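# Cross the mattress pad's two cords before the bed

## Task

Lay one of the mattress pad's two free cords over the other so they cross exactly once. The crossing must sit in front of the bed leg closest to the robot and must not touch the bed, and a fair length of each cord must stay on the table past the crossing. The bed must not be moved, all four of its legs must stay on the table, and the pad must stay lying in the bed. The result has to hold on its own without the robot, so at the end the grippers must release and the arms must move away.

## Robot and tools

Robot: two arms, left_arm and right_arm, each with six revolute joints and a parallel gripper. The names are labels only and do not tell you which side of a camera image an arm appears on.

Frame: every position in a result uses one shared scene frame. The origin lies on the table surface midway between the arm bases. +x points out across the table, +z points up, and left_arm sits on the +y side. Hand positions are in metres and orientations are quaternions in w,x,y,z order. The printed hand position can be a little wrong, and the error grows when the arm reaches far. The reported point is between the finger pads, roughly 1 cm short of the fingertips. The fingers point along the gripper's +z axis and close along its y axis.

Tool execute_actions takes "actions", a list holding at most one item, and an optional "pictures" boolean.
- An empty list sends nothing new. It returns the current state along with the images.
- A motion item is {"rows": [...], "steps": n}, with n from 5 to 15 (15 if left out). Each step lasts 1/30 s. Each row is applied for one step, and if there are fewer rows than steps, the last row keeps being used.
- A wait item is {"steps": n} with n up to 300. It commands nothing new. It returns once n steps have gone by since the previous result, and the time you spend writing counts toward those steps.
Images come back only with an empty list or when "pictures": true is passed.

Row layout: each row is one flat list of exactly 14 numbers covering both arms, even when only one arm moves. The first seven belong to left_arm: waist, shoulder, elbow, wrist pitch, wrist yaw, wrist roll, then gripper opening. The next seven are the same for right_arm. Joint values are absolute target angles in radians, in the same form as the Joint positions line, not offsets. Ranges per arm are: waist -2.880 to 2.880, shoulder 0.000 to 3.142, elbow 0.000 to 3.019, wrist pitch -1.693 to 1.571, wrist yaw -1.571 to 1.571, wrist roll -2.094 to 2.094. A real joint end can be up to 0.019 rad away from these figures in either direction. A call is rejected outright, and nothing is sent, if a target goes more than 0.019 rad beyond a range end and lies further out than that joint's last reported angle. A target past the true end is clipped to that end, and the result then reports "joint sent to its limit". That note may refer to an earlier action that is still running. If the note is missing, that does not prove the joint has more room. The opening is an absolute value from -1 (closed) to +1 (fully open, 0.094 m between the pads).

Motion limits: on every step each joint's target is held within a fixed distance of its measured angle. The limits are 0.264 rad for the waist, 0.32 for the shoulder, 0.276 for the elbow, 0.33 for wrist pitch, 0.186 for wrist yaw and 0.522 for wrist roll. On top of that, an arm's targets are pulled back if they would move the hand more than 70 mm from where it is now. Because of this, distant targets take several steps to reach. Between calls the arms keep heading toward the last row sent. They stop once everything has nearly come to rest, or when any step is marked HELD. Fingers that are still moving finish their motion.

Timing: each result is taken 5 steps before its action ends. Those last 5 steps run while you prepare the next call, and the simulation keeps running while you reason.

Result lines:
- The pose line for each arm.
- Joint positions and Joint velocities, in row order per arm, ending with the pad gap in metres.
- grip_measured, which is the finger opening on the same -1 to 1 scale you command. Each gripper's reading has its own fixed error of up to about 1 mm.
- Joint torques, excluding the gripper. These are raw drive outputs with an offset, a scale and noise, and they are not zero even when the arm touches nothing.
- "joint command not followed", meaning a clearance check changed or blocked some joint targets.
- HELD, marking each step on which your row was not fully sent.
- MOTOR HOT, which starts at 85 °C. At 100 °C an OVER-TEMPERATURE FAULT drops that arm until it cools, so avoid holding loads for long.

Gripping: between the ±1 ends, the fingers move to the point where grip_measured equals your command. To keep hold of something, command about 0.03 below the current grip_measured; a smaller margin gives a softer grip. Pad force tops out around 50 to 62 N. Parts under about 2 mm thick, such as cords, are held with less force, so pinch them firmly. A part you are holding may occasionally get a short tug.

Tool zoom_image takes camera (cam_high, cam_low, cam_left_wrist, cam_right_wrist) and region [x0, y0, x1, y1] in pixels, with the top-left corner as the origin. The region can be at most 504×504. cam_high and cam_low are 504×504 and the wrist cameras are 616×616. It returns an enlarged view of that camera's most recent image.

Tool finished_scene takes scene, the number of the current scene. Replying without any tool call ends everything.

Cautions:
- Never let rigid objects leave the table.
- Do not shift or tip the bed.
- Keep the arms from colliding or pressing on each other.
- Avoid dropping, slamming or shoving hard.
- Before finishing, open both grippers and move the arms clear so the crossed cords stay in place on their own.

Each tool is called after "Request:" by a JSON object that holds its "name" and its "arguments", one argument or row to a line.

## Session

Request:
{"name": "execute_actions", "arguments": {
  "actions": []
}}

Scene clock: 0.00 s of 4800.00 s.
left_arm: end_effector_position=(+0.3876, -0.1611, +0.2171) grip_measured=+1.000 end_effector_quat_wxyz=(-0.006, +0.097, +0.995, -0.014) | right_arm: end_effector_position=(+0.0312, -0.5554, +0.3795) grip_measured=+1.000 end_effector_quat_wxyz=(+0.370, +0.810, +0.383, -0.248)
Joint positions: left_arm=[-0.699  1.74   1.663 -1.483  0.028 -0.64   0.094] | right_arm=[-0.917  0.416  0.933 -1.28   0.508  0.975  0.094]
Joint velocities: left_arm=[ 0.005 -0.024 -0.017 -0.002  0.022  0.007  0.   ] | right_arm=[-0.005 -0.015  0.002  0.012  0.007  0.007  0.   ]
Joint torques (N m, as the arm reports them, + toward a larger angle): no reading

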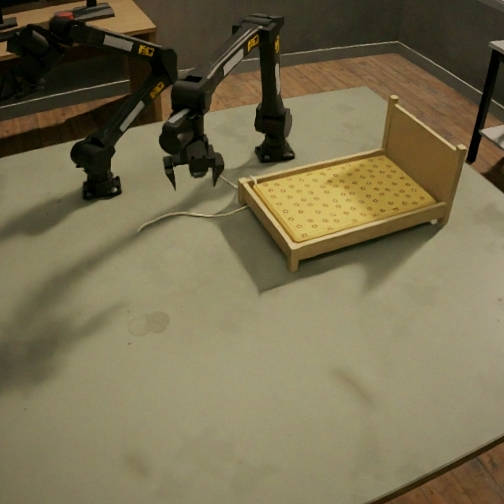

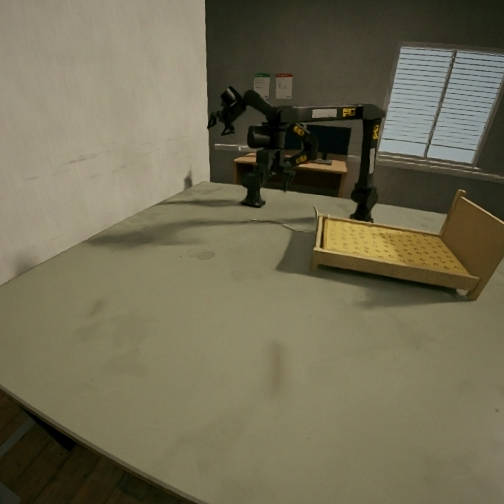

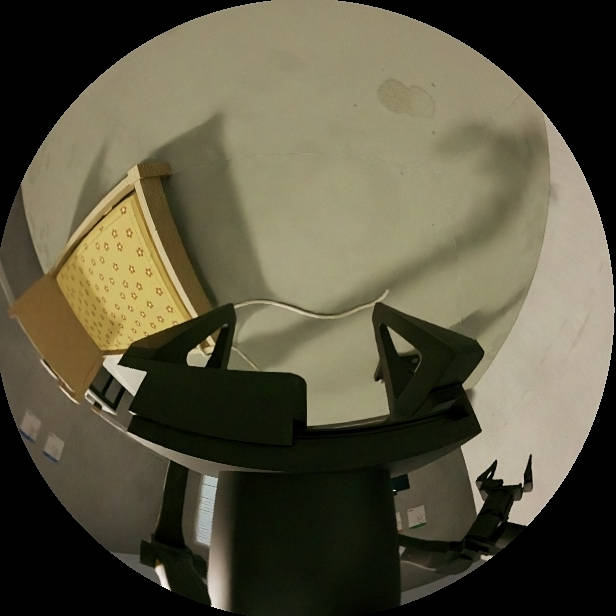

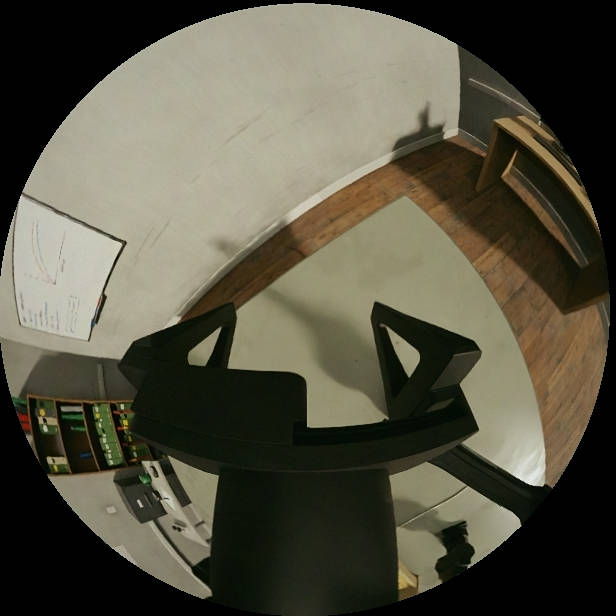

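Request:
{"name": "execute_actions", "arguments": {
  "actions": [
    {"rows": [[-0.699,1.4,1.63,-1.2,0,-0.64,1, -0.917,1.2,1.2,-1.58,0,0,0.2]], "steps": 10}
  ]
}}

Request:
{"name": "execute_actions", "arguments": {
  "actions": [
    {"rows": [[1.5,1.4,1.63,-1.2,0,-0.64,1, -0.4,1.2,1.2,-1.58,0,0,0.2]], "steps": 15}
  ]
}}

Request:
{"name": "execute_actions", "arguments": {
  "actions": [
    {"rows": [[1.5,1.4,1.63,-1.2,0,-0.64,1, 0.2,1.2,1.2,-1.58,0,0,0.2]], "steps": 15}
  ]
}}

Scene clock: 0.67 s of 4800.00 s.
left_arm: end_effector_position=(+0.4000, -0.1709, +0.2504) grip_measured=+1.000 end_effector_quat_wxyz=(+0.068, +0.097, +0.990, -0.070) | right_arm: end_effector_position=(+0.1087, -0.5602, +0.3826) grip_measured=+0.208 end_effector_quat_wxyz=(+0.224, +0.715, +0.653, -0.109)
Joint positions: left_arm=[-0.699  1.657  1.63  -1.349  0.013 -0.64   0.094] | right_arm=[-0.919  0.713  1.171 -1.534  0.105  0.572  0.057]
Joint velocities: left_arm=[-0.005 -0.757 -0.071  0.662 -0.022 -0.022  0.   ] | right_arm=[-0.005  2.085  0.833 -0.129 -1.473 -1.883 -0.013]
Joint torques (N m, as the arm reports them, + toward a larger angle): left_arm=[ -0.18 -15.76   9.7    0.83  -0.33  -0.09] | right_arm=[ 0.17  1.08  5.65  0.38  0.28 -0.05]
Steps of this call (steps 1 to 15: nothing new was sent; steps 16 to 20: the first 5 steps of this action). Readings (joint positions):
16: left_arm=[-0.699 1.732 1.658 -1.465 0.024 -0.640] | right_arm=[-0.919 0.438 0.958 -1.338 0.428 0.905]
17: left_arm=[-0.699 1.720 1.646 -1.426 0.020 -0.640] | right_arm=[-0.919 0.493 1.017 -1.444 0.327 0.807]
19: left_arm=[-0.699 1.681 1.633 -1.371 0.015 -0.640] | right_arm=[-0.919 0.641 1.134 -1.526 0.166 0.641]
20: the state above

Scene clock: 1.17 s of 4800.00 s.
left_arm: end_effector_position=(+0.4919, -0.0020, +0.4120) grip_measured=+1.000 end_effector_quat_wxyz=(+0.251, -0.075, +0.952, -0.160) | right_arm: end_effector_position=(+0.3003, -0.5122, +0.2438) grip_measured=+0.201 end_effector_quat_wxyz=(-0.024, +0.287, +0.958, +0.008)
Joint positions: left_arm=[-0.345  1.366  1.629 -1.229  0.006 -0.64   0.094] | right_arm=[-0.383  1.254  1.195 -1.563 -0.005  0.054  0.056]
Joint velocities: left_arm=[ 1.46   0.083 -0.002 -0.002 -0.037  0.022  0.   ] | right_arm=[ 1.011 -0.376  0.002 -0.115 -0.095 -0.388 -0.   ]
Joint torques (N m, as the arm reports them, + toward a larger angle): left_arm=[-0.64 -7.95  9.82  1.84 -0.34 -0.08] | right_arm=[-7.01 -9.5   9.39 -0.32  0.41  0.03]
Steps of this call (steps 1 to 5: the last 5 steps of your previous action; steps 6 to 15: the first 10 steps of this action). Readings (joint positions):
6: left_arm=[-0.692 1.477 1.629 -1.247 0.006 -0.640] | right_arm=[-0.905 1.111 1.197 -1.553 0.013 0.252]
7: left_arm=[-0.679 1.447 1.629 -1.240 0.008 -0.640] | right_arm=[-0.870 1.167 1.195 -1.554 0.014 0.218]
9: left_arm=[-0.621 1.401 1.629 -1.237 0.008 -0.640] | right_arm=[-0.754 1.246 1.195 -1.555 0.011 0.159]
13: left_arm=[-0.443 1.364 1.629 -1.231 0.007 -0.640] | right_arm=[-0.484 1.274 1.195 -1.557 0.002 0.083]
15: the state above

Scene clock: 1.67 s of 4800.00 s.
left_arm: end_effector_position=(+0.5433, +0.3761, +0.3939) grip_measured=+1.000 end_effector_quat_wxyz=(+0.275, -0.418, +0.864, -0.054) | right_arm: end_effector_position=(+0.3364, -0.3239, +0.2608) grip_measured=+0.201 end_effector_quat_wxyz=(-0.003, -0.022, +1.000, +0.002)
Joint positions: left_arm=[ 0.398  1.402  1.629 -1.229  0.004 -0.64   0.094] | right_arm=[ 0.201  1.199  1.195 -1.573 -0.005  0.01   0.056]
Joint velocities: left_arm=[ 1.48  -0.015 -0.012 -0.017  0.022 -0.022  0.   ] | right_arm=[ 1.294  0.005  0.002  0.017 -0.066 -0.051 -0.001]
Joint torques (N m, as the arm reports them, + toward a larger angle): left_arm=[-0.85 -9.31  9.58  1.56 -0.23 -0.06] | right_arm=[-6.82 -6.65  9.53 -0.04  0.39  0.02]
Steps of this call (steps 1 to 5: the last 5 steps of your previous action; steps 6 to 15: the first 10 steps of this action). Readings (joint positions):
6: left_arm=[-0.048 1.389 1.629 -1.229 0.005 -0.640] | right_arm=[-0.369 1.191 1.195 -1.573 0.006 0.021]
7: left_arm=[0.001 1.392 1.629 -1.229 0.005 -0.640] | right_arm=[-0.337 1.190 1.195 -1.573 0.011 0.020]
9: left_arm=[0.100 1.397 1.629 -1.229 0.005 -0.640] | right_arm=[-0.216 1.191 1.195 -1.573 0.009 0.019]
13: left_arm=[0.299 1.402 1.629 -1.229 0.005 -0.640] | right_arm=[0.080 1.197 1.195 -1.573 0.003 0.015]
15: the state above

Request:
{"name": "execute_actions", "arguments": {
  "actions": [
    {"rows": [[1.2,1.4,1.63,-1.2,0,-0.64,1, 0.95,1.2,0.95,-1.32,0,0,0.2]], "steps": 15}
  ]
}}

Request:
{"name": "execute_actions", "arguments": {
  "actions": [
    {"steps": 22}
  ],
  "pictures": true
}}

Scene clock: 2.17 s of 4800.00 s.
left_arm: end_effector_position=(+0.3153, +0.6883, +0.3948) grip_measured=+1.000 end_effector_quat_wxyz=(-0.279, +0.704, -0.652, -0.051) | right_arm: end_effector_position=(+0.2739, -0.1656, +0.1714) grip_measured=+0.201 end_effector_quat_wxyz=(-0.005, -0.288, +0.958, -0.003)
Joint positions: left_arm=[ 1.143  1.402  1.629 -1.222  0.002 -0.64   0.094] | right_arm=[ 0.737  1.207  0.966 -1.341  0.003  0.007  0.056]
Joint velocities: left_arm=[ 1.363 -0.005 -0.012  0.076 -0.051  0.081  0.   ] | right_arm=[ 2.281  0.103 -0.115  0.188  0.007 -0.037  0.   ]
Joint torques (N m, as the arm reports them, + toward a larger angle): left_arm=[-2.31 -8.32  9.85  1.76 -0.09 -0.08] | right_arm=[ 0.34 -7.94  8.39  0.28  0.01 -0.03]
Steps of this call (steps 1 to 5: the last 5 steps of your previous action; steps 6 to 15: the first 10 steps of this action). Readings (joint positions):
6: left_arm=[0.697 1.402 1.629 -1.229 0.004 -0.640] | right_arm=[0.230 1.197 1.180 -1.549 0.003 0.007]
7: left_arm=[0.747 1.402 1.629 -1.229 0.004 -0.640] | right_arm=[0.249 1.187 1.150 -1.500 0.006 0.007]
9: left_arm=[0.847 1.402 1.629 -1.229 0.004 -0.640] | right_arm=[0.334 1.181 1.078 -1.434 0.006 0.007]
13: left_arm=[1.047 1.402 1.629 -1.228 0.004 -0.640] | right_arm=[0.586 1.198 0.981 -1.358 0.005 0.007]
15: the state above

Scene clock: 2.90 s of 4800.00 s.
left_arm: end_effector_position=(+0.2893, +0.7048, +0.3954) grip_measured=+1.000 end_effector_quat_wxyz=(-0.279, +0.722, -0.631, -0.061) | right_arm: end_effector_position=(+0.2319, -0.1114, +0.1693) grip_measured=+0.201 end_effector_quat_wxyz=(-0.002, -0.389, +0.921, -0.000)
Joint positions: left_arm=[ 1.2    1.402  1.629 -1.218 -0.002 -0.64   0.094] | right_arm=[ 0.949  1.21   0.962 -1.326 -0.001  0.004  0.056]
Joint velocities: left_arm=[-0.005  0.005 -0.012  0.002 -0.051 -0.007  0.   ] | right_arm=[-0.005 -0.024  0.007 -0.007  0.007  0.051 -0.   ]
Joint torques (N m, as the arm reports them, + toward a larger angle): left_arm=[-0.7  -9.51  9.78  1.76 -0.08 -0.09] | right_arm=[ 0.44 -7.24  7.89  0.62  0.15  0.01]
Kept back: nothing.
Steps of this call (steps 1 to 5: the last 5 steps of your previous action; steps 6 to 22: the robot went on to your last target). Readings (joint positions):
1: left_arm=[1.185 1.402 1.629 -1.219 -0.001 -0.640] | right_arm=[0.815 1.210 0.963 -1.335 0.003 0.007]
2: left_arm=[1.217 1.402 1.629 -1.218 -0.003 -0.640] | right_arm=[0.887 1.210 0.962 -1.330 -0.000 0.007]
4: left_arm=[1.246 1.402 1.629 -1.218 -0.004 -0.640] | right_arm=[0.980 1.210 0.962 -1.326 -0.006 0.005]
8: left_arm=[1.225 1.402 1.629 -1.218 -0.003 -0.640] | right_arm=[0.980 1.210 0.962 -1.326 -0.004 0.004]
22: the state above

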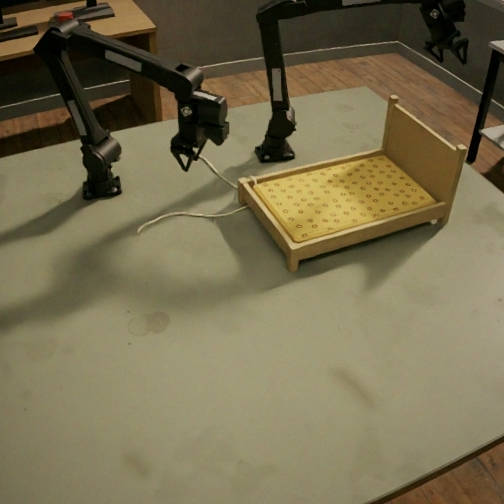

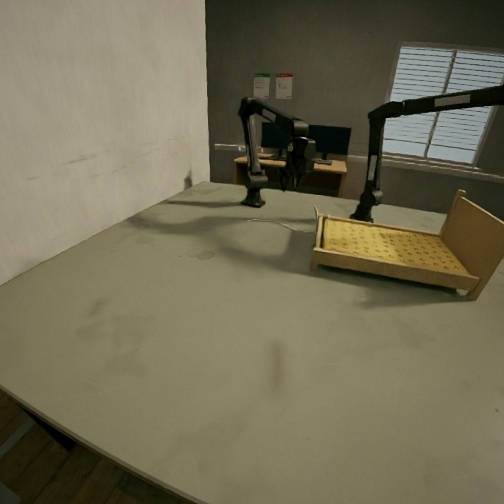

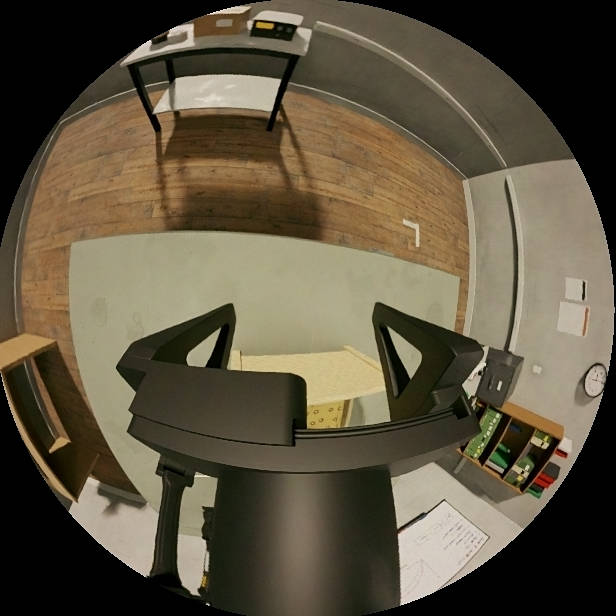

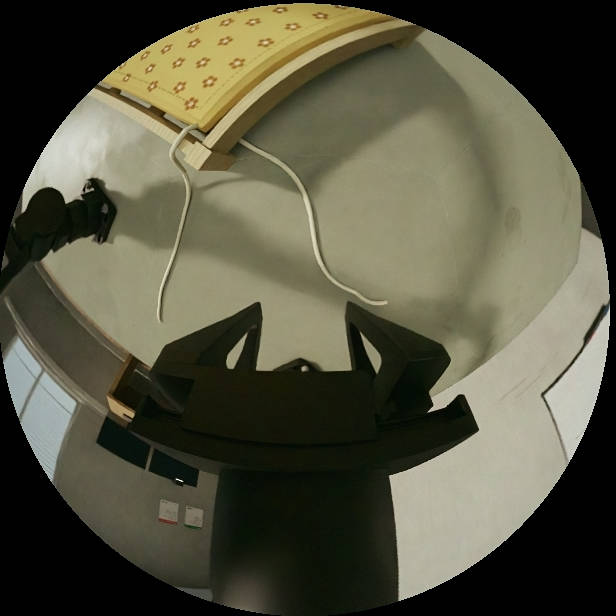

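Request:
{"name": "execute_actions", "arguments": {
  "actions": [
    {"rows": [[1.2,1.4,1.63,-1.2,0,-0.64,1, 1.98,1.25,0.95,-1.27,0,1.62,0.2]], "steps": 14}
  ]
}}

Request:
{"name": "execute_actions", "arguments": {
  "actions": [
    {"rows": [[1.2,1.4,1.63,-1.2,0,-0.64,1, 1.98,1.29,0.92,-1.2,0,1.62,0.2],[1.2,1.4,1.63,-1.2,0,-0.64,1, 1.98,1.33,0.89,-1.13,0,1.62,0.2],[1.2,1.4,1.63,-1.2,0,-0.64,1, 1.98,1.37,0.86,-1.06,0,1.62,0.2],[1.2,1.4,1.63,-1.2,0,-0.64,1, 1.98,1.40,0.84,-1.01,0,1.62,0.2],[1.2,1.4,1.63,-1.2,0,-0.64,1, 1.98,1.415,0.83,-0.98,0,1.62,0.2]], "steps": 15}
  ]
}}

Request:
{"name": "execute_actions", "arguments": {
  "actions": [
    {"steps": 12}
  ],
  "pictures": true
}}

Scene clock: 4.10 s of 4800.00 s.
left_arm: end_effector_position=(+0.2893, +0.7048, +0.3954) grip_measured=+1.000 end_effector_quat_wxyz=(-0.279, +0.722, -0.631, -0.061) | right_arm: end_effector_position=(+0.0844, -0.0161, +0.1580) grip_measured=+0.201 end_effector_quat_wxyz=(+0.004, -0.328, +0.945, +0.004)
Joint positions: left_arm=[ 1.2    1.402  1.629 -1.218 -0.002 -0.64   0.094] | right_arm=[ 1.492  1.247  0.962 -1.275  0.003  0.679  0.056]
Joint velocities: left_arm=[-0.005  0.015  0.007 -0.002  0.037 -0.007  0.   ] | right_arm=[ 2.242  0.063 -0.002  0.017 -0.022  2.176  0.   ]
Joint torques (N m, as the arm reports them, + toward a larger angle): left_arm=[-0.97 -9.32  9.76  1.67 -0.11 -0.05] | right_arm=[ 0.09 -7.2   8.    0.41  0.05  0.07]
Steps of this call (steps 1 to 15: the robot went on to your last target; steps 16 to 27: nothing new was sent; steps 28 to 36: the first 9 steps of this action). Readings (joint positions):
28: left_arm=[1.200 1.402 1.629 -1.218 -0.002 -0.640] | right_arm=[0.964 1.211 0.962 -1.321 0.006 0.063]
29: left_arm=[1.200 1.402 1.629 -1.218 -0.002 -0.640] | right_arm=[1.002 1.213 0.962 -1.310 0.010 0.142]
31: left_arm=[1.200 1.402 1.629 -1.218 -0.002 -0.640] | right_arm=[1.125 1.223 0.962 -1.291 0.008 0.296]
35: left_arm=[1.200 1.402 1.629 -1.218 -0.002 -0.640] | right_arm=[1.417 1.244 0.962 -1.276 0.004 0.602]
36: the state above

Scene clock: 4.60 s of 4800.00 s.
left_arm: end_effector_position=(+0.2893, +0.7048, +0.3954) grip_measured=+1.000 end_effector_quat_wxyz=(-0.279, +0.722, -0.631, -0.061) | right_arm: end_effector_position=(-0.0818, -0.0103, +0.0501) grip_measured=+0.201 end_effector_quat_wxyz=(+0.001, -0.143, +0.990, -0.017)
Joint positions: left_arm=[ 1.2    1.402  1.629 -1.218 -0.002 -0.64   0.094] | right_arm=[ 1.983  1.441  0.83  -0.995 -0.002  1.55   0.056]
Joint velocities: left_arm=[-0.024 -0.015  0.002 -0.002 -0.037 -0.051  0.   ] | right_arm=[-0.151  0.269 -0.168  0.051  0.022  0.418  0.   ]
Joint torques (N m, as the arm reports them, + toward a larger angle): left_arm=[-0.48 -9.23  9.75  1.72 -0.09 -0.06] | right_arm=[  1.81 -11.41   8.31   0.66   0.26   0.13]
Steps of this call (steps 1 to 5: the last 5 steps of your previous action; steps 6 to 15: the first 10 steps of this action). Readings (joint positions):
6: left_arm=[1.200 1.402 1.629 -1.218 -0.002 -0.640] | right_arm=[1.936 1.251 0.958 -1.260 -0.002 1.176]
7: left_arm=[1.200 1.402 1.629 -1.218 -0.002 -0.640] | right_arm=[1.986 1.255 0.949 -1.227 -0.004 1.262]
9: left_arm=[1.200 1.402 1.629 -1.218 -0.002 -0.640] | right_arm=[2.028 1.284 0.915 -1.126 -0.005 1.384]
13: left_arm=[1.200 1.402 1.629 -1.218 -0.002 -0.640] | right_arm=[1.999 1.405 0.847 -1.005 -0.003 1.516]
15: the state above

Scene clock: 5.00 s of 4800.00 s.
left_arm: end_effector_position=(+0.2893, +0.7048, +0.3954) grip_measured=+1.000 end_effector_quat_wxyz=(-0.279, +0.722, -0.631, -0.061) | right_arm: end_effector_position=(-0.0804, -0.0092, +0.0543) grip_measured=+0.201 end_effector_quat_wxyz=(+0.000, -0.113, +0.994, -0.008)
Joint positions: left_arm=[ 1.2    1.402  1.629 -1.218 -0.002 -0.64   0.094] | right_arm=[ 1.978  1.422  0.825 -0.988 -0.002  1.607  0.056]
Joint velocities: left_arm=[-0.015 -0.015  0.002 -0.002 -0.007 -0.007  0.   ] | right_arm=[-0.015 -0.015 -0.012  0.007 -0.037  0.051  0.001]
Joint torques (N m, as the arm reports them, + toward a larger angle): left_arm=[-0.56 -9.14  9.79  1.76 -0.09 -0.09] | right_arm=[ 0.48 -8.69  8.    0.64  0.29  0.15]
Kept back: nothing.
Steps of this call (steps 1 to 5: the last 5 steps of your previous action; steps 6 to 12: the robot went on to your last target). Readings (joint positions):
1: left_arm=[1.200 1.402 1.629 -1.218 -0.002 -0.640] | right_arm=[1.980 1.446 0.826 -0.994 -0.002 1.563]
2: left_arm=[1.200 1.402 1.629 -1.218 -0.002 -0.640] | right_arm=[1.978 1.446 0.825 -0.994 -0.002 1.573]
4: left_arm=[1.200 1.402 1.629 -1.218 -0.002 -0.640] | right_arm=[1.978 1.438 0.825 -0.990 -0.002 1.587]
8: left_arm=[1.200 1.402 1.629 -1.218 -0.002 -0.640] | right_arm=[1.978 1.423 0.825 -0.988 -0.002 1.601]
12: the state above

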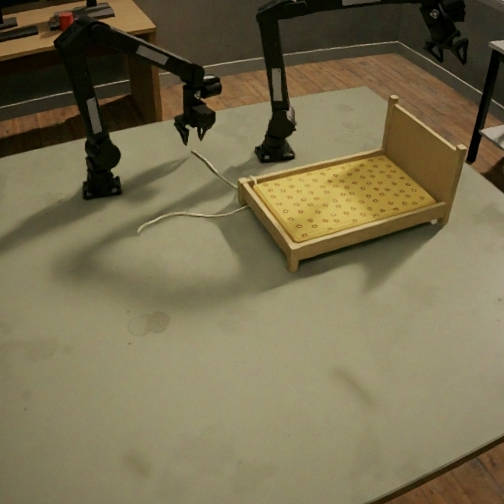

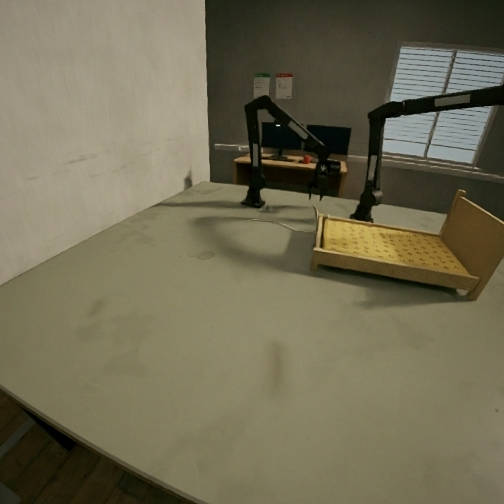

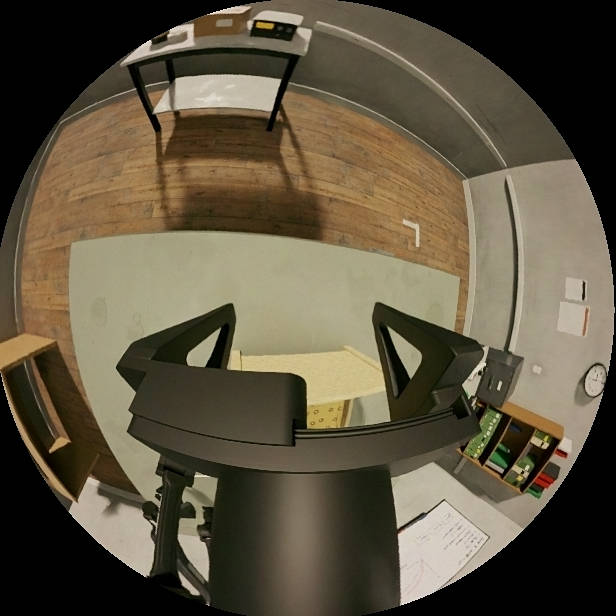

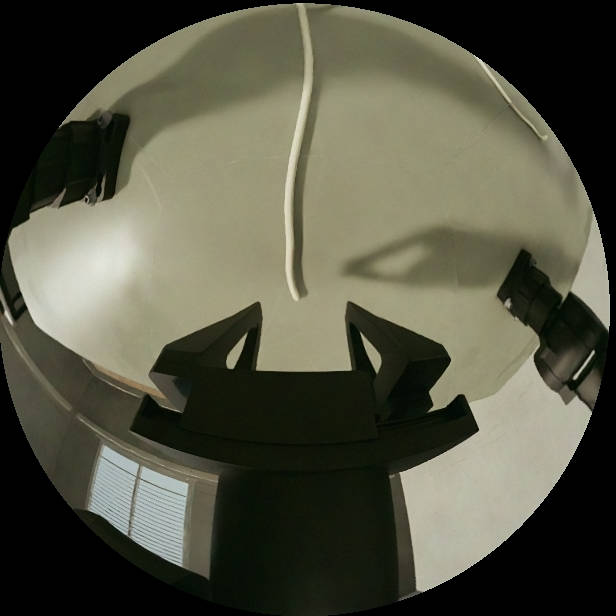

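Request:
{"name": "execute_actions", "arguments": {
  "actions": [
    {"rows": [[1.2,1.4,1.63,-1.2,0,-0.64,1, 1.975,1.435,0.815,-0.965,0,1.62,0.1],[1.2,1.4,1.63,-1.2,0,-0.64,1, 1.975,1.445,0.81,-0.945,0,1.62,0.0],[1.2,1.4,1.63,-1.2,0,-0.64,1, 1.975,1.457,0.805,-0.925,0,1.62,-0.1],[1.2,1.4,1.63,-1.2,0,-0.64,1, 1.975,1.469,0.8,-0.905,0,1.62,-0.2],[1.2,1.4,1.63,-1.2,0,-0.64,1, 1.975,1.481,0.795,-0.885,0,1.62,-0.2],[1.2,1.4,1.63,-1.2,0,-0.64,1, 1.975,1.492,0.79,-0.865,0,1.62,-0.2],[1.2,1.4,1.63,-1.2,0,-0.64,1, 1.975,1.502,0.785,-0.85,0,1.62,-0.2],[1.2,1.4,1.63,-1.2,0,-0.64,1, 1.975,1.51,0.78,-0.838,0,1.62,-0.2],[1.2,1.4,1.63,-1.2,0,-0.64,1, 1.975,1.515,0.778,-0.83,0,1.62,-0.2]], "steps": 15}
  ]
}}

Request:
{"name": "execute_actions", "arguments": {
  "actions": [
    {"steps": 8}
  ],
  "pictures": true
}}

Scene clock: 5.70 s of 4800.00 s.
left_arm: end_effector_position=(+0.2893, +0.7048, +0.3954) grip_measured=+1.000 end_effector_quat_wxyz=(-0.279, +0.722, -0.631, -0.061) | right_arm: end_effector_position=(-0.0838, +0.0033, +0.0219) grip_measured=-0.199 end_effector_quat_wxyz=(-0.002, -0.111, +0.994, +0.010)
Joint positions: left_arm=[ 1.2    1.402  1.629 -1.218 -0.002 -0.64   0.094] | right_arm=[ 1.978  1.494  0.795 -0.852 -0.002  1.611  0.038]
Joint velocities: left_arm=[ 0.005 -0.005 -0.002 -0.012 -0.051 -0.051  0.   ] | right_arm=[-0.015  0.347 -0.164  0.222  0.022  0.037 -0.   ]
Joint torques (N m, as the arm reports them, + toward a larger angle): left_arm=[-0.66 -9.44  9.87  1.65 -0.1  -0.07] | right_arm=[ 0.13 -8.56  6.21  0.48  0.27  0.12]
Steps of this call (steps 1 to 11: the robot went on to your last target; steps 12 to 21: the first 10 steps of this action). Readings (joint positions):
12: left_arm=[1.200 1.402 1.629 -1.218 -0.002 -0.640] | right_arm=[1.978 1.422 0.825 -0.986 -0.002 1.611]
13: left_arm=[1.200 1.402 1.629 -1.218 -0.002 -0.640] | right_arm=[1.978 1.423 0.824 -0.979 -0.002 1.611]
15: left_arm=[1.200 1.402 1.629 -1.218 -0.002 -0.640] | right_arm=[1.978 1.428 0.820 -0.949 -0.002 1.611]
19: left_arm=[1.200 1.402 1.629 -1.218 -0.002 -0.640] | right_arm=[1.978 1.469 0.805 -0.876 -0.002 1.611]
21: the state above

Scene clock: 5.97 s of 4800.00 s.
left_arm: end_effector_position=(+0.2893, +0.7048, +0.3954) grip_measured=+1.000 end_effector_quat_wxyz=(-0.279, +0.722, -0.631, -0.061) | right_arm: end_effector_position=(-0.0827, -0.0009, +0.0118) grip_measured=-0.199 end_effector_quat_wxyz=(-0.001, -0.111, +0.994, +0.001)
Joint positions: left_arm=[ 1.2    1.402  1.629 -1.218 -0.002 -0.64   0.094] | right_arm=[ 1.978  1.515  0.784 -0.838 -0.002  1.612  0.038]
Joint velocities: left_arm=[-0.005  0.005 -0.007 -0.022 -0.022  0.095  0.   ] | right_arm=[ 0.005 -0.015  0.007 -0.002 -0.022 -0.095  0.   ]
Joint torques (N m, as the arm reports them, + toward a larger angle): left_arm=[-0.64 -9.38  9.75  1.73 -0.08 -0.08] | right_arm=[ 0.14 -9.17  6.28  0.59  0.27  0.13]
Kept back: nothing.
Steps of this call (steps 1 to 5: the last 5 steps of your previous action; steps 6 to 8: the robot went on to your last target). Readings (joint positions):
1: left_arm=[1.200 1.402 1.629 -1.218 -0.002 -0.640] | right_arm=[1.978 1.503 0.791 -0.846 -0.002 1.611]
2: left_arm=[1.200 1.402 1.629 -1.218 -0.002 -0.640] | right_arm=[1.978 1.511 0.787 -0.844 -0.002 1.611]
4: left_arm=[1.200 1.402 1.629 -1.218 -0.002 -0.640] | right_arm=[1.978 1.515 0.784 -0.841 -0.002 1.612]
8: the state above

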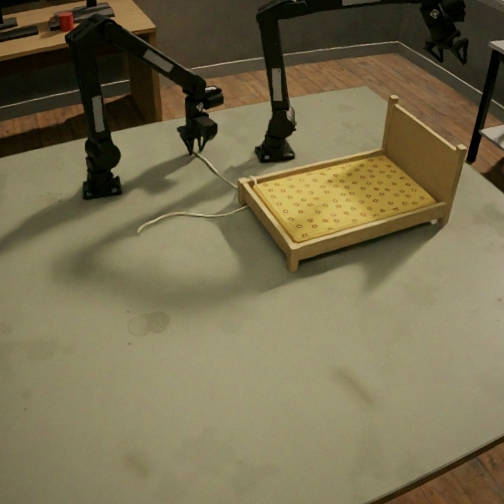

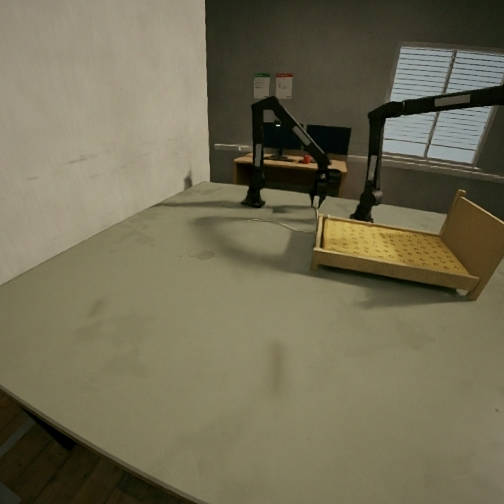

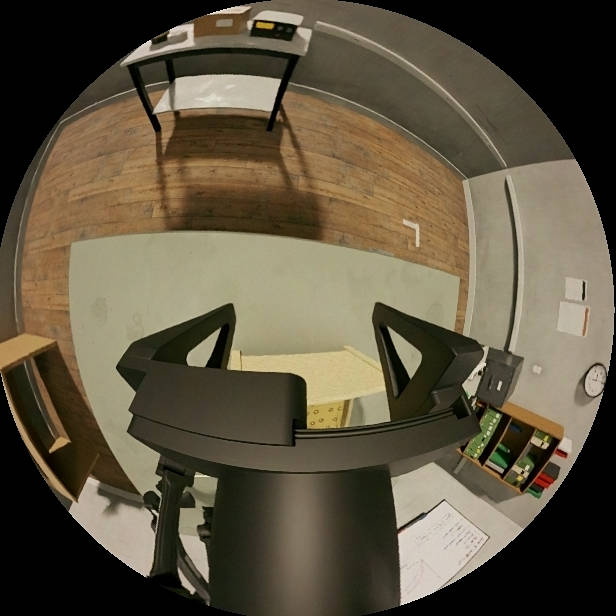

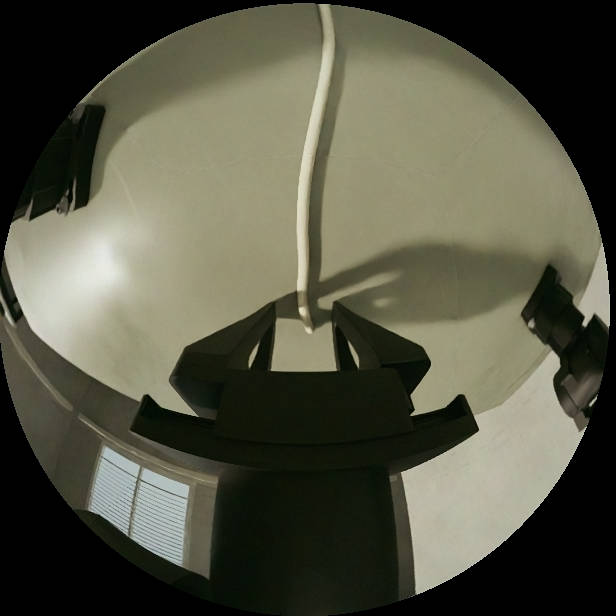

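Request:
{"name": "execute_actions", "arguments": {
  "actions": [
    {"rows": [[1.2,1.4,1.63,-1.2,0,-0.64,1, 1.975,1.52,0.778,-0.83,0,1.62,-0.5],[1.2,1.4,1.63,-1.2,0,-0.64,1, 1.975,1.52,0.778,-0.83,0,1.62,-0.7],[1.2,1.4,1.63,-1.2,0,-0.64,1, 1.975,1.52,0.778,-0.83,0,1.62,-0.8],[1.2,1.4,1.63,-1.2,0,-0.64,1, 1.975,1.52,0.778,-0.83,0,1.62,-0.86],[1.2,1.4,1.63,-1.2,0,-0.64,1, 1.975,1.52,0.778,-0.83,0,1.62,-0.92],[1.2,1.4,1.63,-1.2,0,-0.64,1, 1.975,1.52,0.778,-0.83,0,1.62,-0.96]], "steps": 13}
  ]
}}

Scene clock: 6.67 s of 4800.00 s.
left_arm: end_effector_position=(+0.2893, +0.7048, +0.3954) grip_measured=+1.000 end_effector_quat_wxyz=(-0.279, +0.722, -0.631, -0.061) | right_arm: end_effector_position=(-0.0827, -0.0009, +0.0118) grip_measured=-0.943 end_effector_quat_wxyz=(-0.001, -0.110, +0.994, +0.001)
Joint positions: left_arm=[ 1.2    1.402  1.629 -1.218 -0.002 -0.64   0.094] | right_arm=[ 1.978  1.515  0.784 -0.838 -0.002  1.612  0.003]
Joint velocities: left_arm=[-0.005 -0.005  0.002 -0.007 -0.037 -0.066  0.   ] | right_arm=[-0.024 -0.024 -0.022 -0.012 -0.007  0.037 -0.001]
Joint torques (N m, as the arm reports them, + toward a larger angle): left_arm=[-0.38 -9.51  9.7   1.76 -0.1  -0.1 ] | right_arm=[ 0.15 -8.31  6.24  0.69  0.27  0.12]
Steps of this call (steps 1 to 13: the robot went on to your last target; steps 14 to 21: the first 8 steps of this action). Readings (joint positions):
14: left_arm=[1.200 1.402 1.629 -1.218 -0.002 -0.640] | right_arm=[1.978 1.515 0.784 -0.838 -0.002 1.612]
15: left_arm=[1.200 1.402 1.629 -1.218 -0.002 -0.640] | right_arm=[1.978 1.515 0.784 -0.838 -0.002 1.612]
17: left_arm=[1.200 1.402 1.629 -1.218 -0.002 -0.640] | right_arm=[1.978 1.515 0.784 -0.838 -0.002 1.612]
21: the state above

Request:
{"name": "execute_actions", "arguments": {
  "actions": [
    {"rows": [[1.2,1.4,1.63,-1.2,0,-0.64,1, 1.965,1.495,0.784,-0.855,0,1.6,-0.965],[1.2,1.4,1.63,-1.2,0,-0.64,1, 1.95,1.475,0.784,-0.88,0,1.56,-0.965],[1.2,1.4,1.63,-1.2,0,-0.64,1, 1.93,1.45,0.78,-0.9,0,1.5,-0.965],[1.2,1.4,1.63,-1.2,0,-0.64,1, 1.91,1.42,0.77,-0.92,0,1.43,-0.965],[1.2,1.4,1.63,-1.2,0,-0.64,1, 1.89,1.39,0.75,-0.93,0,1.36,-0.965],[1.2,1.4,1.63,-1.2,0,-0.64,1, 1.87,1.355,0.72,-0.94,0,1.29,-0.965],[1.2,1.4,1.63,-1.2,0,-0.64,1, 1.85,1.32,0.69,-0.945,0,1.22,-0.965],[1.2,1.4,1.63,-1.2,0,-0.64,1, 1.83,1.285,0.66,-0.95,0,1.15,-0.965],[1.2,1.4,1.63,-1.2,0,-0.64,1, 1.81,1.25,0.63,-0.96,0,1.08,-0.965],[1.2,1.4,1.63,-1.2,0,-0.64,1, 1.79,1.215,0.6,-0.965,0,1.01,-0.965],[1.2,1.4,1.63,-1.2,0,-0.64,1, 1.765,1.18,0.575,-0.97,0,0.94,-0.965],[1.2,1.4,1.63,-1.2,0,-0.64,1, 1.74,1.145,0.55,-0.98,0,0.87,-0.965],[1.2,1.4,1.63,-1.2,0,-0.64,1, 1.715,1.11,0.525,-0.985,0,0.8,-0.965],[1.2,1.4,1.63,-1.2,0,-0.64,1, 1.685,1.08,0.5,-0.99,0,0.72,-0.965],[1.2,1.4,1.63,-1.2,0,-0.64,1, 1.65,1.06,0.485,-1.0,0,0.63,-0.965]], "steps": 15}
  ]
}}

Request:
{"name": "execute_actions", "arguments": {
  "actions": [
    {"rows": [[1.2,1.4,1.63,-1.2,0,-0.64,1, 1.6,1.055,0.475,-1.0,0,0.54,-0.965],[1.2,1.4,1.63,-1.2,0,-0.64,1, 1.55,1.055,0.475,-1.0,0,0.45,-0.965],[1.2,1.4,1.63,-1.2,0,-0.64,1, 1.5,1.055,0.475,-1.0,0,0.35,-0.965],[1.2,1.4,1.63,-1.2,0,-0.64,1, 1.45,1.055,0.475,-1.0,0,0.26,-0.965],[1.2,1.4,1.63,-1.2,0,-0.64,1, 1.4,1.055,0.475,-1.0,0,0.16,-0.965],[1.2,1.4,1.63,-1.2,0,-0.64,1, 1.35,1.055,0.475,-1.0,0,0.07,-0.965],[1.2,1.4,1.63,-1.2,0,-0.64,1, 1.3,1.055,0.475,-1.0,0,-0.03,-0.965],[1.2,1.4,1.63,-1.2,0,-0.64,1, 1.25,1.055,0.475,-1.0,0,-0.12,-0.965],[1.2,1.4,1.63,-1.2,0,-0.64,1, 1.2,1.055,0.475,-1.0,0,-0.22,-0.965],[1.2,1.4,1.63,-1.2,0,-0.64,1, 1.15,1.055,0.475,-1.0,0,-0.31,-0.965],[1.2,1.4,1.63,-1.2,0,-0.64,1, 1.1,1.055,0.475,-1.0,0,-0.41,-0.965],[1.2,1.4,1.63,-1.2,0,-0.64,1, 1.05,1.055,0.475,-1.0,0,-0.5,-0.965],[1.2,1.4,1.63,-1.2,0,-0.64,1, 1.01,1.055,0.475,-1.0,0,-0.58,-0.965],[1.2,1.4,1.63,-1.2,0,-0.64,1, 0.98,1.055,0.475,-1.0,0,-0.64,-0.965],[1.2,1.4,1.63,-1.2,0,-0.64,1, 0.96,1.055,0.475,-1.0,0,-0.69,-0.965]], "steps": 15}
  ]
}}

Request:
{"name": "execute_actions", "arguments": {
  "actions": [
    {"steps": 15}
  ],
  "pictures": true
}}

Scene clock: 7.60 s of 4800.00 s.
left_arm: end_effector_position=(+0.2893, +0.7048, +0.3954) grip_measured=+1.000 end_effector_quat_wxyz=(-0.279, +0.722, -0.631, -0.061) | right_arm: end_effector_position=(-0.0242, -0.0465, +0.0466) grip_measured=-0.948 end_effector_quat_wxyz=(+0.000, -0.204, +0.979, +0.009)
Joint positions: left_arm=[ 1.2    1.402  1.629 -1.218 -0.002 -0.64   0.094] | right_arm=[ 1.828  1.289  0.673 -0.937 -0.001  1.271  0.002]
Joint velocities: left_arm=[-0.024 -0.005 -0.007 -0.007  0.037  0.022  0.   ] | right_arm=[-0.728 -1.333 -0.847 -0.242 -0.007 -1.692 -0.001]
Joint torques (N m, as the arm reports them, + toward a larger angle): left_arm=[-0.7  -9.29  9.8   1.62 -0.1  -0.1 ] | right_arm=[ 0.62 -5.41  5.47 -0.25  0.27 -0.02]
Steps of this call (steps 1 to 5: the last 5 steps of your previous action; steps 6 to 15: the robot went on to your last target; steps 16 to 18: nothing new was sent; steps 19 to 28: the first 10 steps of this action). Readings (joint positions):
19: left_arm=[1.200 1.402 1.629 -1.218 -0.002 -0.640] | right_arm=[1.978 1.514 0.784 -0.839 -0.002 1.611]
20: left_arm=[1.200 1.402 1.629 -1.218 -0.002 -0.640] | right_arm=[1.976 1.512 0.784 -0.846 -0.002 1.605]
22: left_arm=[1.200 1.402 1.629 -1.218 -0.002 -0.640] | right_arm=[1.961 1.495 0.783 -0.876 -0.002 1.563]
26: left_arm=[1.200 1.402 1.629 -1.218 -0.002 -0.640] | right_arm=[1.879 1.377 0.729 -0.919 -0.002 1.385]
28: the state above

Scene clock: 8.10 s of 4800.00 s.
left_arm: end_effector_position=(+0.2893, +0.7048, +0.3954) grip_measured=+1.000 end_effector_quat_wxyz=(-0.279, +0.722, -0.631, -0.061) | right_arm: end_effector_position=(+0.1080, -0.1517, +0.0414) grip_measured=-0.948 end_effector_quat_wxyz=(+0.003, -0.481, +0.877, +0.002)
Joint positions: left_arm=[ 1.2    1.402  1.629 -1.218 -0.002 -0.64   0.094] | right_arm=[ 1.239  1.046  0.479 -0.997 -0.     0.09   0.002]
Joint velocities: left_arm=[ 0.024 -0.005 -0.012 -0.007  0.037 -0.007  0.   ] | right_arm=[-1.509  0.005 -0.007  0.002  0.081 -2.63   0.   ]
Joint torques (N m, as the arm reports them, + toward a larger angle): left_arm=[-0.31 -9.46  9.74  1.72 -0.07 -0.09] | right_arm=[ 1.01 -2.63  7.5   0.2   0.13  0.04]
Steps of this call (steps 1 to 5: the last 5 steps of your previous action; steps 6 to 15: the first 10 steps of this action). Readings (joint positions):
6: left_arm=[1.200 1.402 1.629 -1.218 -0.002 -0.640] | right_arm=[1.678 1.073 0.510 -0.985 -0.001 0.872]
7: left_arm=[1.200 1.402 1.629 -1.218 -0.002 -0.640] | right_arm=[1.641 1.055 0.494 -0.991 -0.001 0.794]
9: left_arm=[1.200 1.402 1.629 -1.218 -0.002 -0.640] | right_arm=[1.549 1.044 0.480 -0.996 -0.001 0.628]
13: left_arm=[1.200 1.402 1.629 -1.218 -0.002 -0.640] | right_arm=[1.340 1.046 0.479 -0.997 -0.000 0.274]
15: the state above

Scene clock: 8.60 s of 4800.00 s.
left_arm: end_effector_position=(+0.2893, +0.7048, +0.3954) grip_measured=+1.000 end_effector_quat_wxyz=(-0.279, +0.722, -0.631, -0.061) | right_arm: end_effector_position=(+0.1579, -0.1876, +0.0414) grip_measured=-0.948 end_effector_quat_wxyz=(-0.004, +0.665, -0.747, +0.000)
Joint positions: left_arm=[ 1.2    1.402  1.629 -1.218 -0.002 -0.64   0.094] | right_arm=[ 0.953  1.046  0.479 -0.997  0.001 -0.646  0.002]
Joint velocities: left_arm=[-0.024  0.005  0.017 -0.007  0.037 -0.007  0.   ] | right_arm=[-0.005  0.005 -0.007  0.002 -0.007 -0.286  0.   ]
Joint torques (N m, as the arm reports them, + toward a larger angle): left_arm=[-0.5  -9.28  9.76  1.67 -0.08 -0.09] | right_arm=[ 1.03 -2.61  7.21  0.16  0.   -0.03]
Kept back: nothing.
Steps of this call (steps 1 to 5: the last 5 steps of your previous action; steps 6 to 15: the robot went on to your last target). Readings (joint positions):
1: left_arm=[1.200 1.402 1.629 -1.218 -0.002 -0.640] | right_arm=[1.189 1.046 0.479 -0.997 -0.000 -0.003]
2: left_arm=[1.200 1.402 1.629 -1.218 -0.002 -0.640] | right_arm=[1.139 1.046 0.479 -0.997 -0.000 -0.096]
4: left_arm=[1.200 1.402 1.629 -1.218 -0.002 -0.640] | right_arm=[1.045 1.046 0.479 -0.997 0.000 -0.272]
8: left_arm=[1.200 1.402 1.629 -1.218 -0.002 -0.640] | right_arm=[0.951 1.046 0.479 -0.997 0.001 -0.512]
15: the state above

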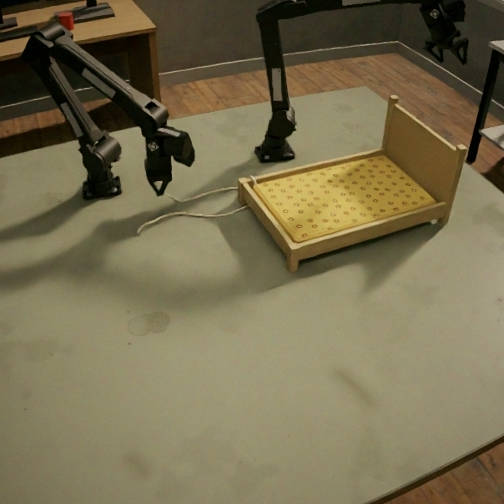

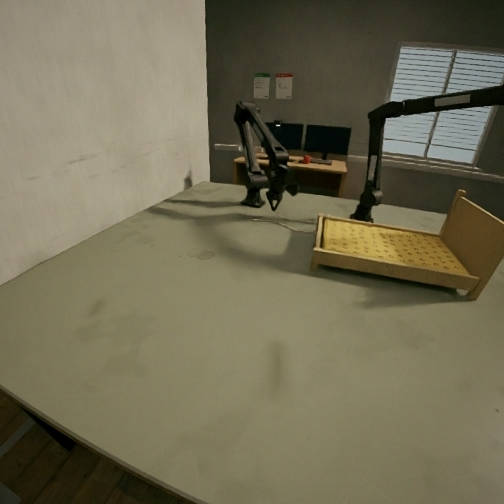

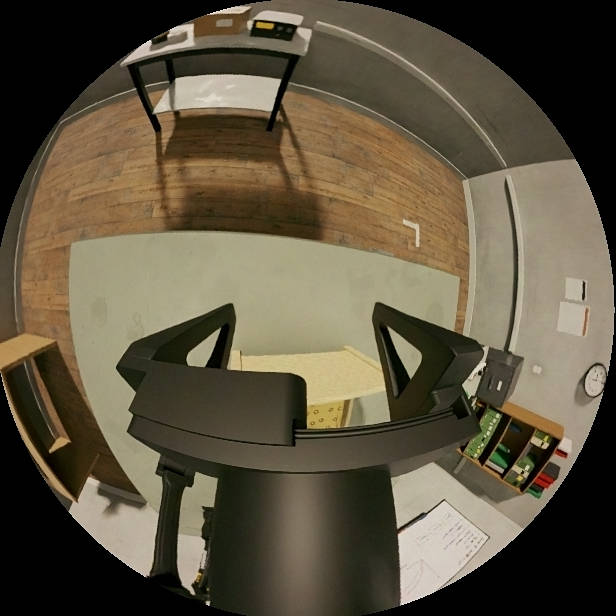

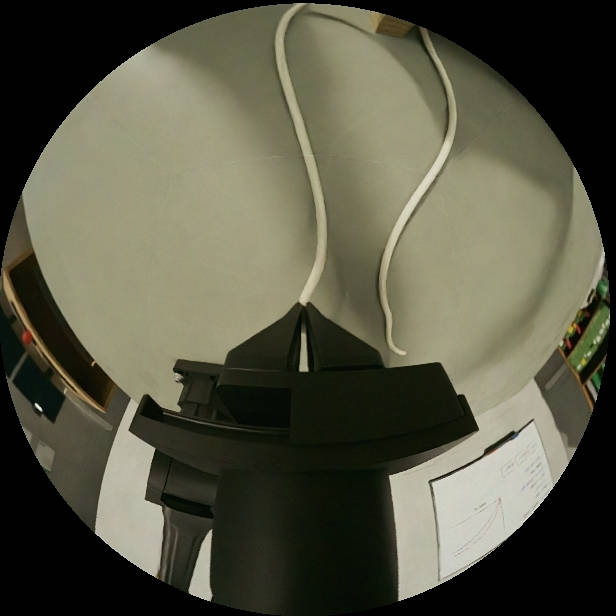

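Request:
{"name": "execute_actions", "arguments": {
  "actions": [
    {"rows": [[1.2,1.4,1.63,-1.2,0,-0.64,1, 0.945,1.06,0.465,-0.98,0,-0.7,-0.965],[1.2,1.4,1.63,-1.2,0,-0.64,1, 0.935,1.068,0.455,-0.96,0,-0.71,-0.965],[1.2,1.4,1.63,-1.2,0,-0.64,1, 0.925,1.076,0.443,-0.94,0,-0.72,-0.965],[1.2,1.4,1.63,-1.2,0,-0.64,1, 0.915,1.084,0.431,-0.92,0,-0.73,-0.965],[1.2,1.4,1.63,-1.2,0,-0.64,1, 0.91,1.092,0.42,-0.9,0,-0.735,-0.965],[1.2,1.4,1.63,-1.2,0,-0.64,1, 0.905,1.098,0.412,-0.887,0,-0.74,-0.965],[1.2,1.4,1.63,-1.2,0,-0.64,1, 0.905,1.102,0.408,-0.88,0,-0.74,-0.965]], "steps": 15}
  ]
}}

Scene clock: 9.17 s of 4800.00 s.
left_arm: end_effector_position=(+0.2893, +0.7048, +0.3954) grip_measured=+1.000 end_effector_quat_wxyz=(-0.279, +0.722, -0.631, -0.061) | right_arm: end_effector_position=(+0.1570, -0.2016, +0.0119) grip_measured=-0.948 end_effector_quat_wxyz=(+0.003, +0.676, -0.737, +0.001)
Joint positions: left_arm=[ 1.2    1.402  1.629 -1.218 -0.002 -0.64   0.094] | right_arm=[ 0.909  1.097  0.415 -0.895  0.001 -0.72   0.002]
Joint velocities: left_arm=[ 0.005 -0.015  0.002 -0.002  0.022  0.007  0.   ] | right_arm=[-0.015  0.083 -0.11   0.046  0.051  0.007  0.   ]
Joint torques (N m, as the arm reports them, + toward a larger angle): left_arm=[-0.46 -9.12  9.8   1.77 -0.08 -0.08] | right_arm=[-0.1  -3.3   6.98  0.88 -0.01 -0.03]
Steps of this call (steps 1 to 7: the robot went on to your last target; steps 8 to 17: the first 10 steps of this action). Readings (joint positions):
8: left_arm=[1.200 1.402 1.629 -1.218 -0.002 -0.640] | right_arm=[0.953 1.046 0.479 -0.995 0.001 -0.677]
9: left_arm=[1.200 1.402 1.629 -1.218 -0.002 -0.640] | right_arm=[0.952 1.047 0.477 -0.989 0.001 -0.681]
11: left_arm=[1.200 1.402 1.629 -1.218 -0.002 -0.640] | right_arm=[0.942 1.054 0.466 -0.961 0.001 -0.693]
15: left_arm=[1.200 1.402 1.629 -1.218 -0.002 -0.640] | right_arm=[0.912 1.086 0.426 -0.902 0.001 -0.714]
17: the state above

Request:
{"name": "execute_actions", "arguments": {
  "actions": [
    {"rows": [[1.2,1.4,1.63,-1.2,0,-0.64,1, 0.905,1.1,0.42,-0.885,0,-0.74,-0.8],[1.2,1.4,1.63,-1.2,0,-0.64,1, 0.905,1.1,0.43,-0.885,0,-0.74,-0.6],[1.2,1.4,1.63,-1.2,0,-0.64,1, 0.905,1.1,0.44,-0.885,0,-0.74,-0.5],[1.2,1.4,1.63,-1.2,0,-0.64,1, 0.905,1.095,0.45,-0.89,0,-0.74,-0.5],[1.2,1.4,1.63,-1.2,0,-0.64,1, 0.905,1.085,0.465,-0.91,0,-0.74,-0.5],[1.2,1.4,1.63,-1.2,0,-0.64,1, 0.905,1.07,0.48,-0.94,0,-0.74,-0.5],[1.2,1.4,1.63,-1.2,0,-0.64,1, 0.905,1.055,0.495,-0.97,0,-0.74,-0.5],[1.2,1.4,1.63,-1.2,0,-0.64,1, 0.905,1.04,0.51,-1.0,0,-0.74,-0.5],[1.2,1.4,1.63,-1.2,0,-0.64,1, 0.905,1.03,0.525,-1.03,0,-0.76,-0.5],[1.2,1.4,1.63,-1.2,0,-0.64,1, 0.89,1.03,0.54,-1.04,0,-0.8,-0.5],[1.2,1.4,1.63,-1.2,0,-0.64,1, 0.86,1.035,0.55,-1.045,0,-0.88,-0.5],[1.2,1.4,1.63,-1.2,0,-0.64,1, 0.82,1.04,0.56,-1.045,0,-0.96,-0.4],[1.2,1.4,1.63,-1.2,0,-0.64,1, 0.77,1.05,0.57,-1.045,0,-1.05,-0.3],[1.2,1.4,1.63,-1.2,0,-0.64,1, 0.72,1.06,0.58,-1.045,0,-1.14,-0.2],[1.2,1.4,1.63,-1.2,0,-0.64,1, 0.67,1.07,0.59,-1.045,0,-1.23,-0.1]], "steps": 15}
  ]
}}

Request:
{"name": "execute_actions", "arguments": {
  "actions": [
    {"rows": [[1.2,1.4,1.63,-1.2,0,-0.64,1, 0.62,1.08,0.595,-1.045,0,-1.32,0],[1.2,1.4,1.63,-1.2,0,-0.64,1, 0.57,1.09,0.6,-1.045,0,-1.41,0],[1.2,1.4,1.63,-1.2,0,-0.64,1, 0.52,1.095,0.6,-1.045,0,-1.5,0],[1.2,1.4,1.63,-1.2,0,-0.64,1, 0.48,1.1,0.6,-1.045,0,-1.58,0],[1.2,1.4,1.63,-1.2,0,-0.64,1, 0.45,1.1,0.6,-1.045,0,-1.65,0],[1.2,1.4,1.63,-1.2,0,-0.64,1, 0.43,1.1,0.6,-1.045,0,-1.68,0]], "steps": 15}
  ]
}}

Request:
{"name": "execute_actions", "arguments": {
  "actions": [
    {"steps": 8}
  ],
  "pictures": true
}}

Scene clock: 10.10 s of 4800.00 s.
left_arm: end_effector_position=(+0.2893, +0.7048, +0.3954) grip_measured=+1.000 end_effector_quat_wxyz=(-0.279, +0.722, -0.631, -0.061) | right_arm: end_effector_position=(+0.1552, -0.2036, +0.0301) grip_measured=-0.501 end_effector_quat_wxyz=(+0.016, +0.684, -0.730, +0.001)
Joint positions: left_arm=[ 1.2    1.402  1.629 -1.218 -0.002 -0.64   0.094] | right_arm=[ 0.908  1.061  0.452 -0.994  0.001 -0.743  0.023]
Joint velocities: left_arm=[-0.024 -0.015  0.002 -0.002 -0.022 -0.022  0.   ] | right_arm=[-0.054 -0.415  0.383 -0.667 -0.066 -0.33   0.   ]
Joint torques (N m, as the arm reports them, + toward a larger angle): left_arm=[-0.83 -9.12  9.74  1.67 -0.06 -0.07] | right_arm=[-0.55 -3.5  12.96  0.46 -0.02  0.  ]
Steps of this call (steps 1 to 5: the last 5 steps of your previous action; steps 6 to 18: the robot went on to your last target; steps 19 to 28: the first 10 steps of this action). Readings (joint positions):
19: left_arm=[1.200 1.402 1.629 -1.218 -0.002 -0.640] | right_arm=[0.909 1.100 0.413 -0.889 0.001 -0.731]
20: left_arm=[1.200 1.402 1.629 -1.218 -0.002 -0.640] | right_arm=[0.909 1.100 0.413 -0.889 0.001 -0.731]
22: left_arm=[1.200 1.402 1.629 -1.218 -0.002 -0.640] | right_arm=[0.909 1.100 0.413 -0.889 0.001 -0.731]
26: left_arm=[1.200 1.402 1.629 -1.218 -0.002 -0.640] | right_arm=[0.909 1.085 0.429 -0.943 0.001 -0.731]
28: the state above

Scene clock: 10.60 s of 4800.00 s.
left_arm: end_effector_position=(+0.2893, +0.7048, +0.3954) grip_measured=+1.000 end_effector_quat_wxyz=(-0.279, +0.722, -0.631, -0.061) | right_arm: end_effector_position=(+0.2407, -0.2785, +0.0602) grip_measured=-0.001 end_effector_quat_wxyz=(-0.002, +0.792, -0.611, +0.003)
Joint positions: left_arm=[ 1.2    1.402  1.629 -1.218 -0.002 -0.64   0.094] | right_arm=[ 0.417  1.095  0.568 -1.037  0.002 -1.555  0.047]
Joint velocities: left_arm=[ 0.005 -0.015  0.007  0.012  0.037  0.022  0.   ] | right_arm=[ 0.044  0.005 -0.007 -0.017  0.022 -0.652  0.001]
Joint torques (N m, as the arm reports them, + toward a larger angle): left_arm=[-0.66 -9.17  9.8   1.74 -0.07 -0.09] | right_arm=[ 1.46 -4.27 10.45 -0.05 -0.06  0.01]
Steps of this call (steps 1 to 5: the last 5 steps of your previous action; steps 6 to 15: the first 10 steps of this action). Readings (joint positions):
6: left_arm=[1.200 1.402 1.629 -1.218 -0.002 -0.640] | right_arm=[0.727 1.048 0.540 -1.034 -0.002 -1.022]
7: left_arm=[1.200 1.402 1.629 -1.218 -0.002 -0.640] | right_arm=[0.672 1.055 0.551 -1.034 -0.002 -1.093]
9: left_arm=[1.200 1.402 1.629 -1.218 -0.002 -0.640] | right_arm=[0.564 1.073 0.566 -1.034 -0.002 -1.243]
13: left_arm=[1.200 1.402 1.629 -1.218 -0.002 -0.640] | right_arm=[0.424 1.095 0.568 -1.036 0.002 -1.490]
15: the state above

Scene clock: 10.87 s of 4800.00 s.
left_arm: end_effector_position=(+0.2893, +0.7048, +0.3954) grip_measured=+1.000 end_effector_quat_wxyz=(-0.279, +0.722, -0.631, -0.061) | right_arm: end_effector_position=(+0.2402, -0.2771, +0.0602) grip_measured=-0.001 end_effector_quat_wxyz=(-0.002, +0.822, -0.569, +0.002)
Joint positions: left_arm=[ 1.2    1.402  1.629 -1.218 -0.002 -0.64   0.094] | right_arm=[ 0.424  1.095  0.568 -1.037  0.002 -1.652  0.047]
Joint velocities: left_arm=[-0.024 -0.005 -0.012  0.012  0.022 -0.066  0.   ] | right_arm=[-0.005 -0.015  0.007  0.002  0.081 -0.11   0.001]
Joint torques (N m, as the arm reports them, + toward a larger angle): left_arm=[-0.53 -9.22  9.84  1.7  -0.09 -0.09] | right_arm=[ 1.15 -3.43 10.67 -0.15 -0.07 -0.05]
Kept back: nothing.
Steps of this call (steps 1 to 5: the last 5 steps of your previous action; steps 6 to 8: the robot went on to your last target). Readings (joint positions):
1: left_arm=[1.200 1.402 1.629 -1.218 -0.002 -0.640] | right_arm=[0.419 1.095 0.568 -1.037 0.002 -1.579]
2: left_arm=[1.200 1.402 1.629 -1.218 -0.002 -0.640] | right_arm=[0.421 1.095 0.568 -1.037 0.002 -1.597]
4: left_arm=[1.200 1.402 1.629 -1.218 -0.002 -0.640] | right_arm=[0.423 1.095 0.568 -1.037 0.002 -1.624]
8: the state above

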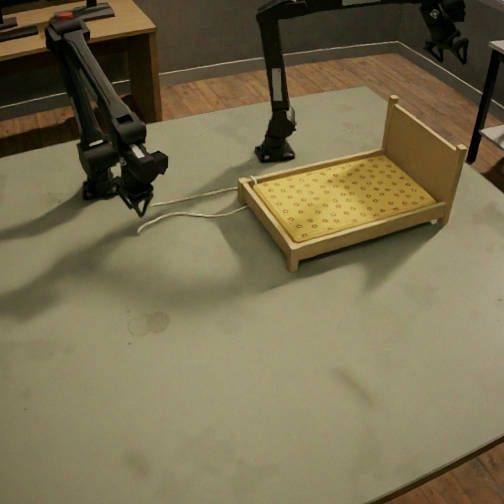

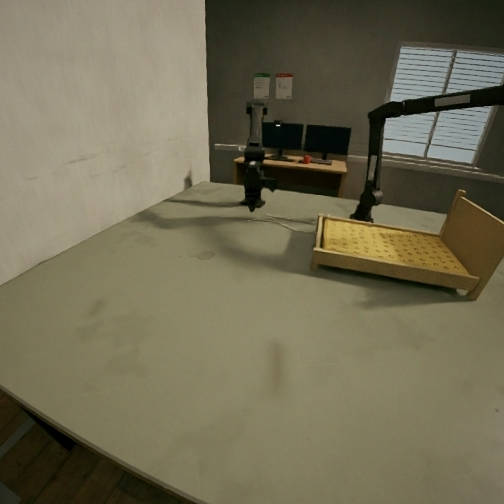

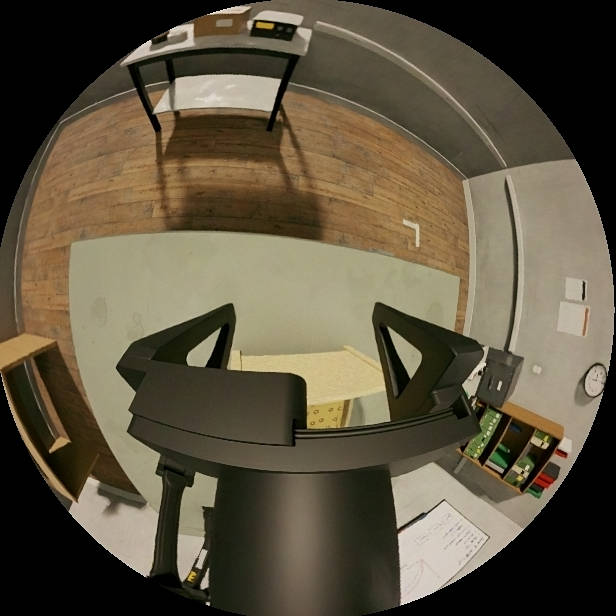

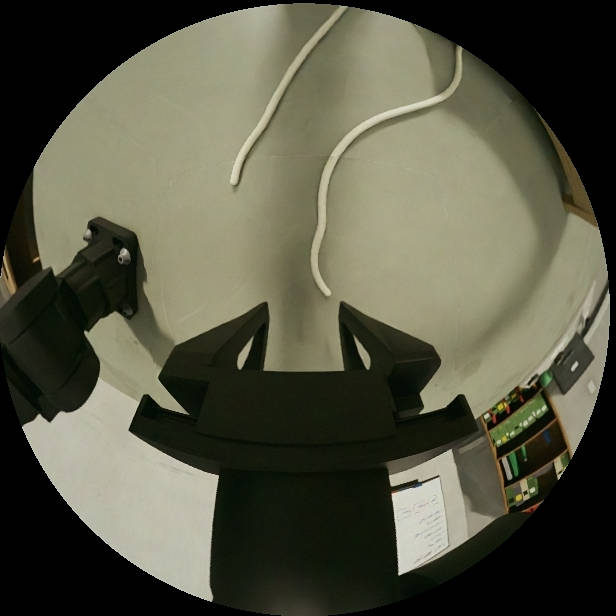

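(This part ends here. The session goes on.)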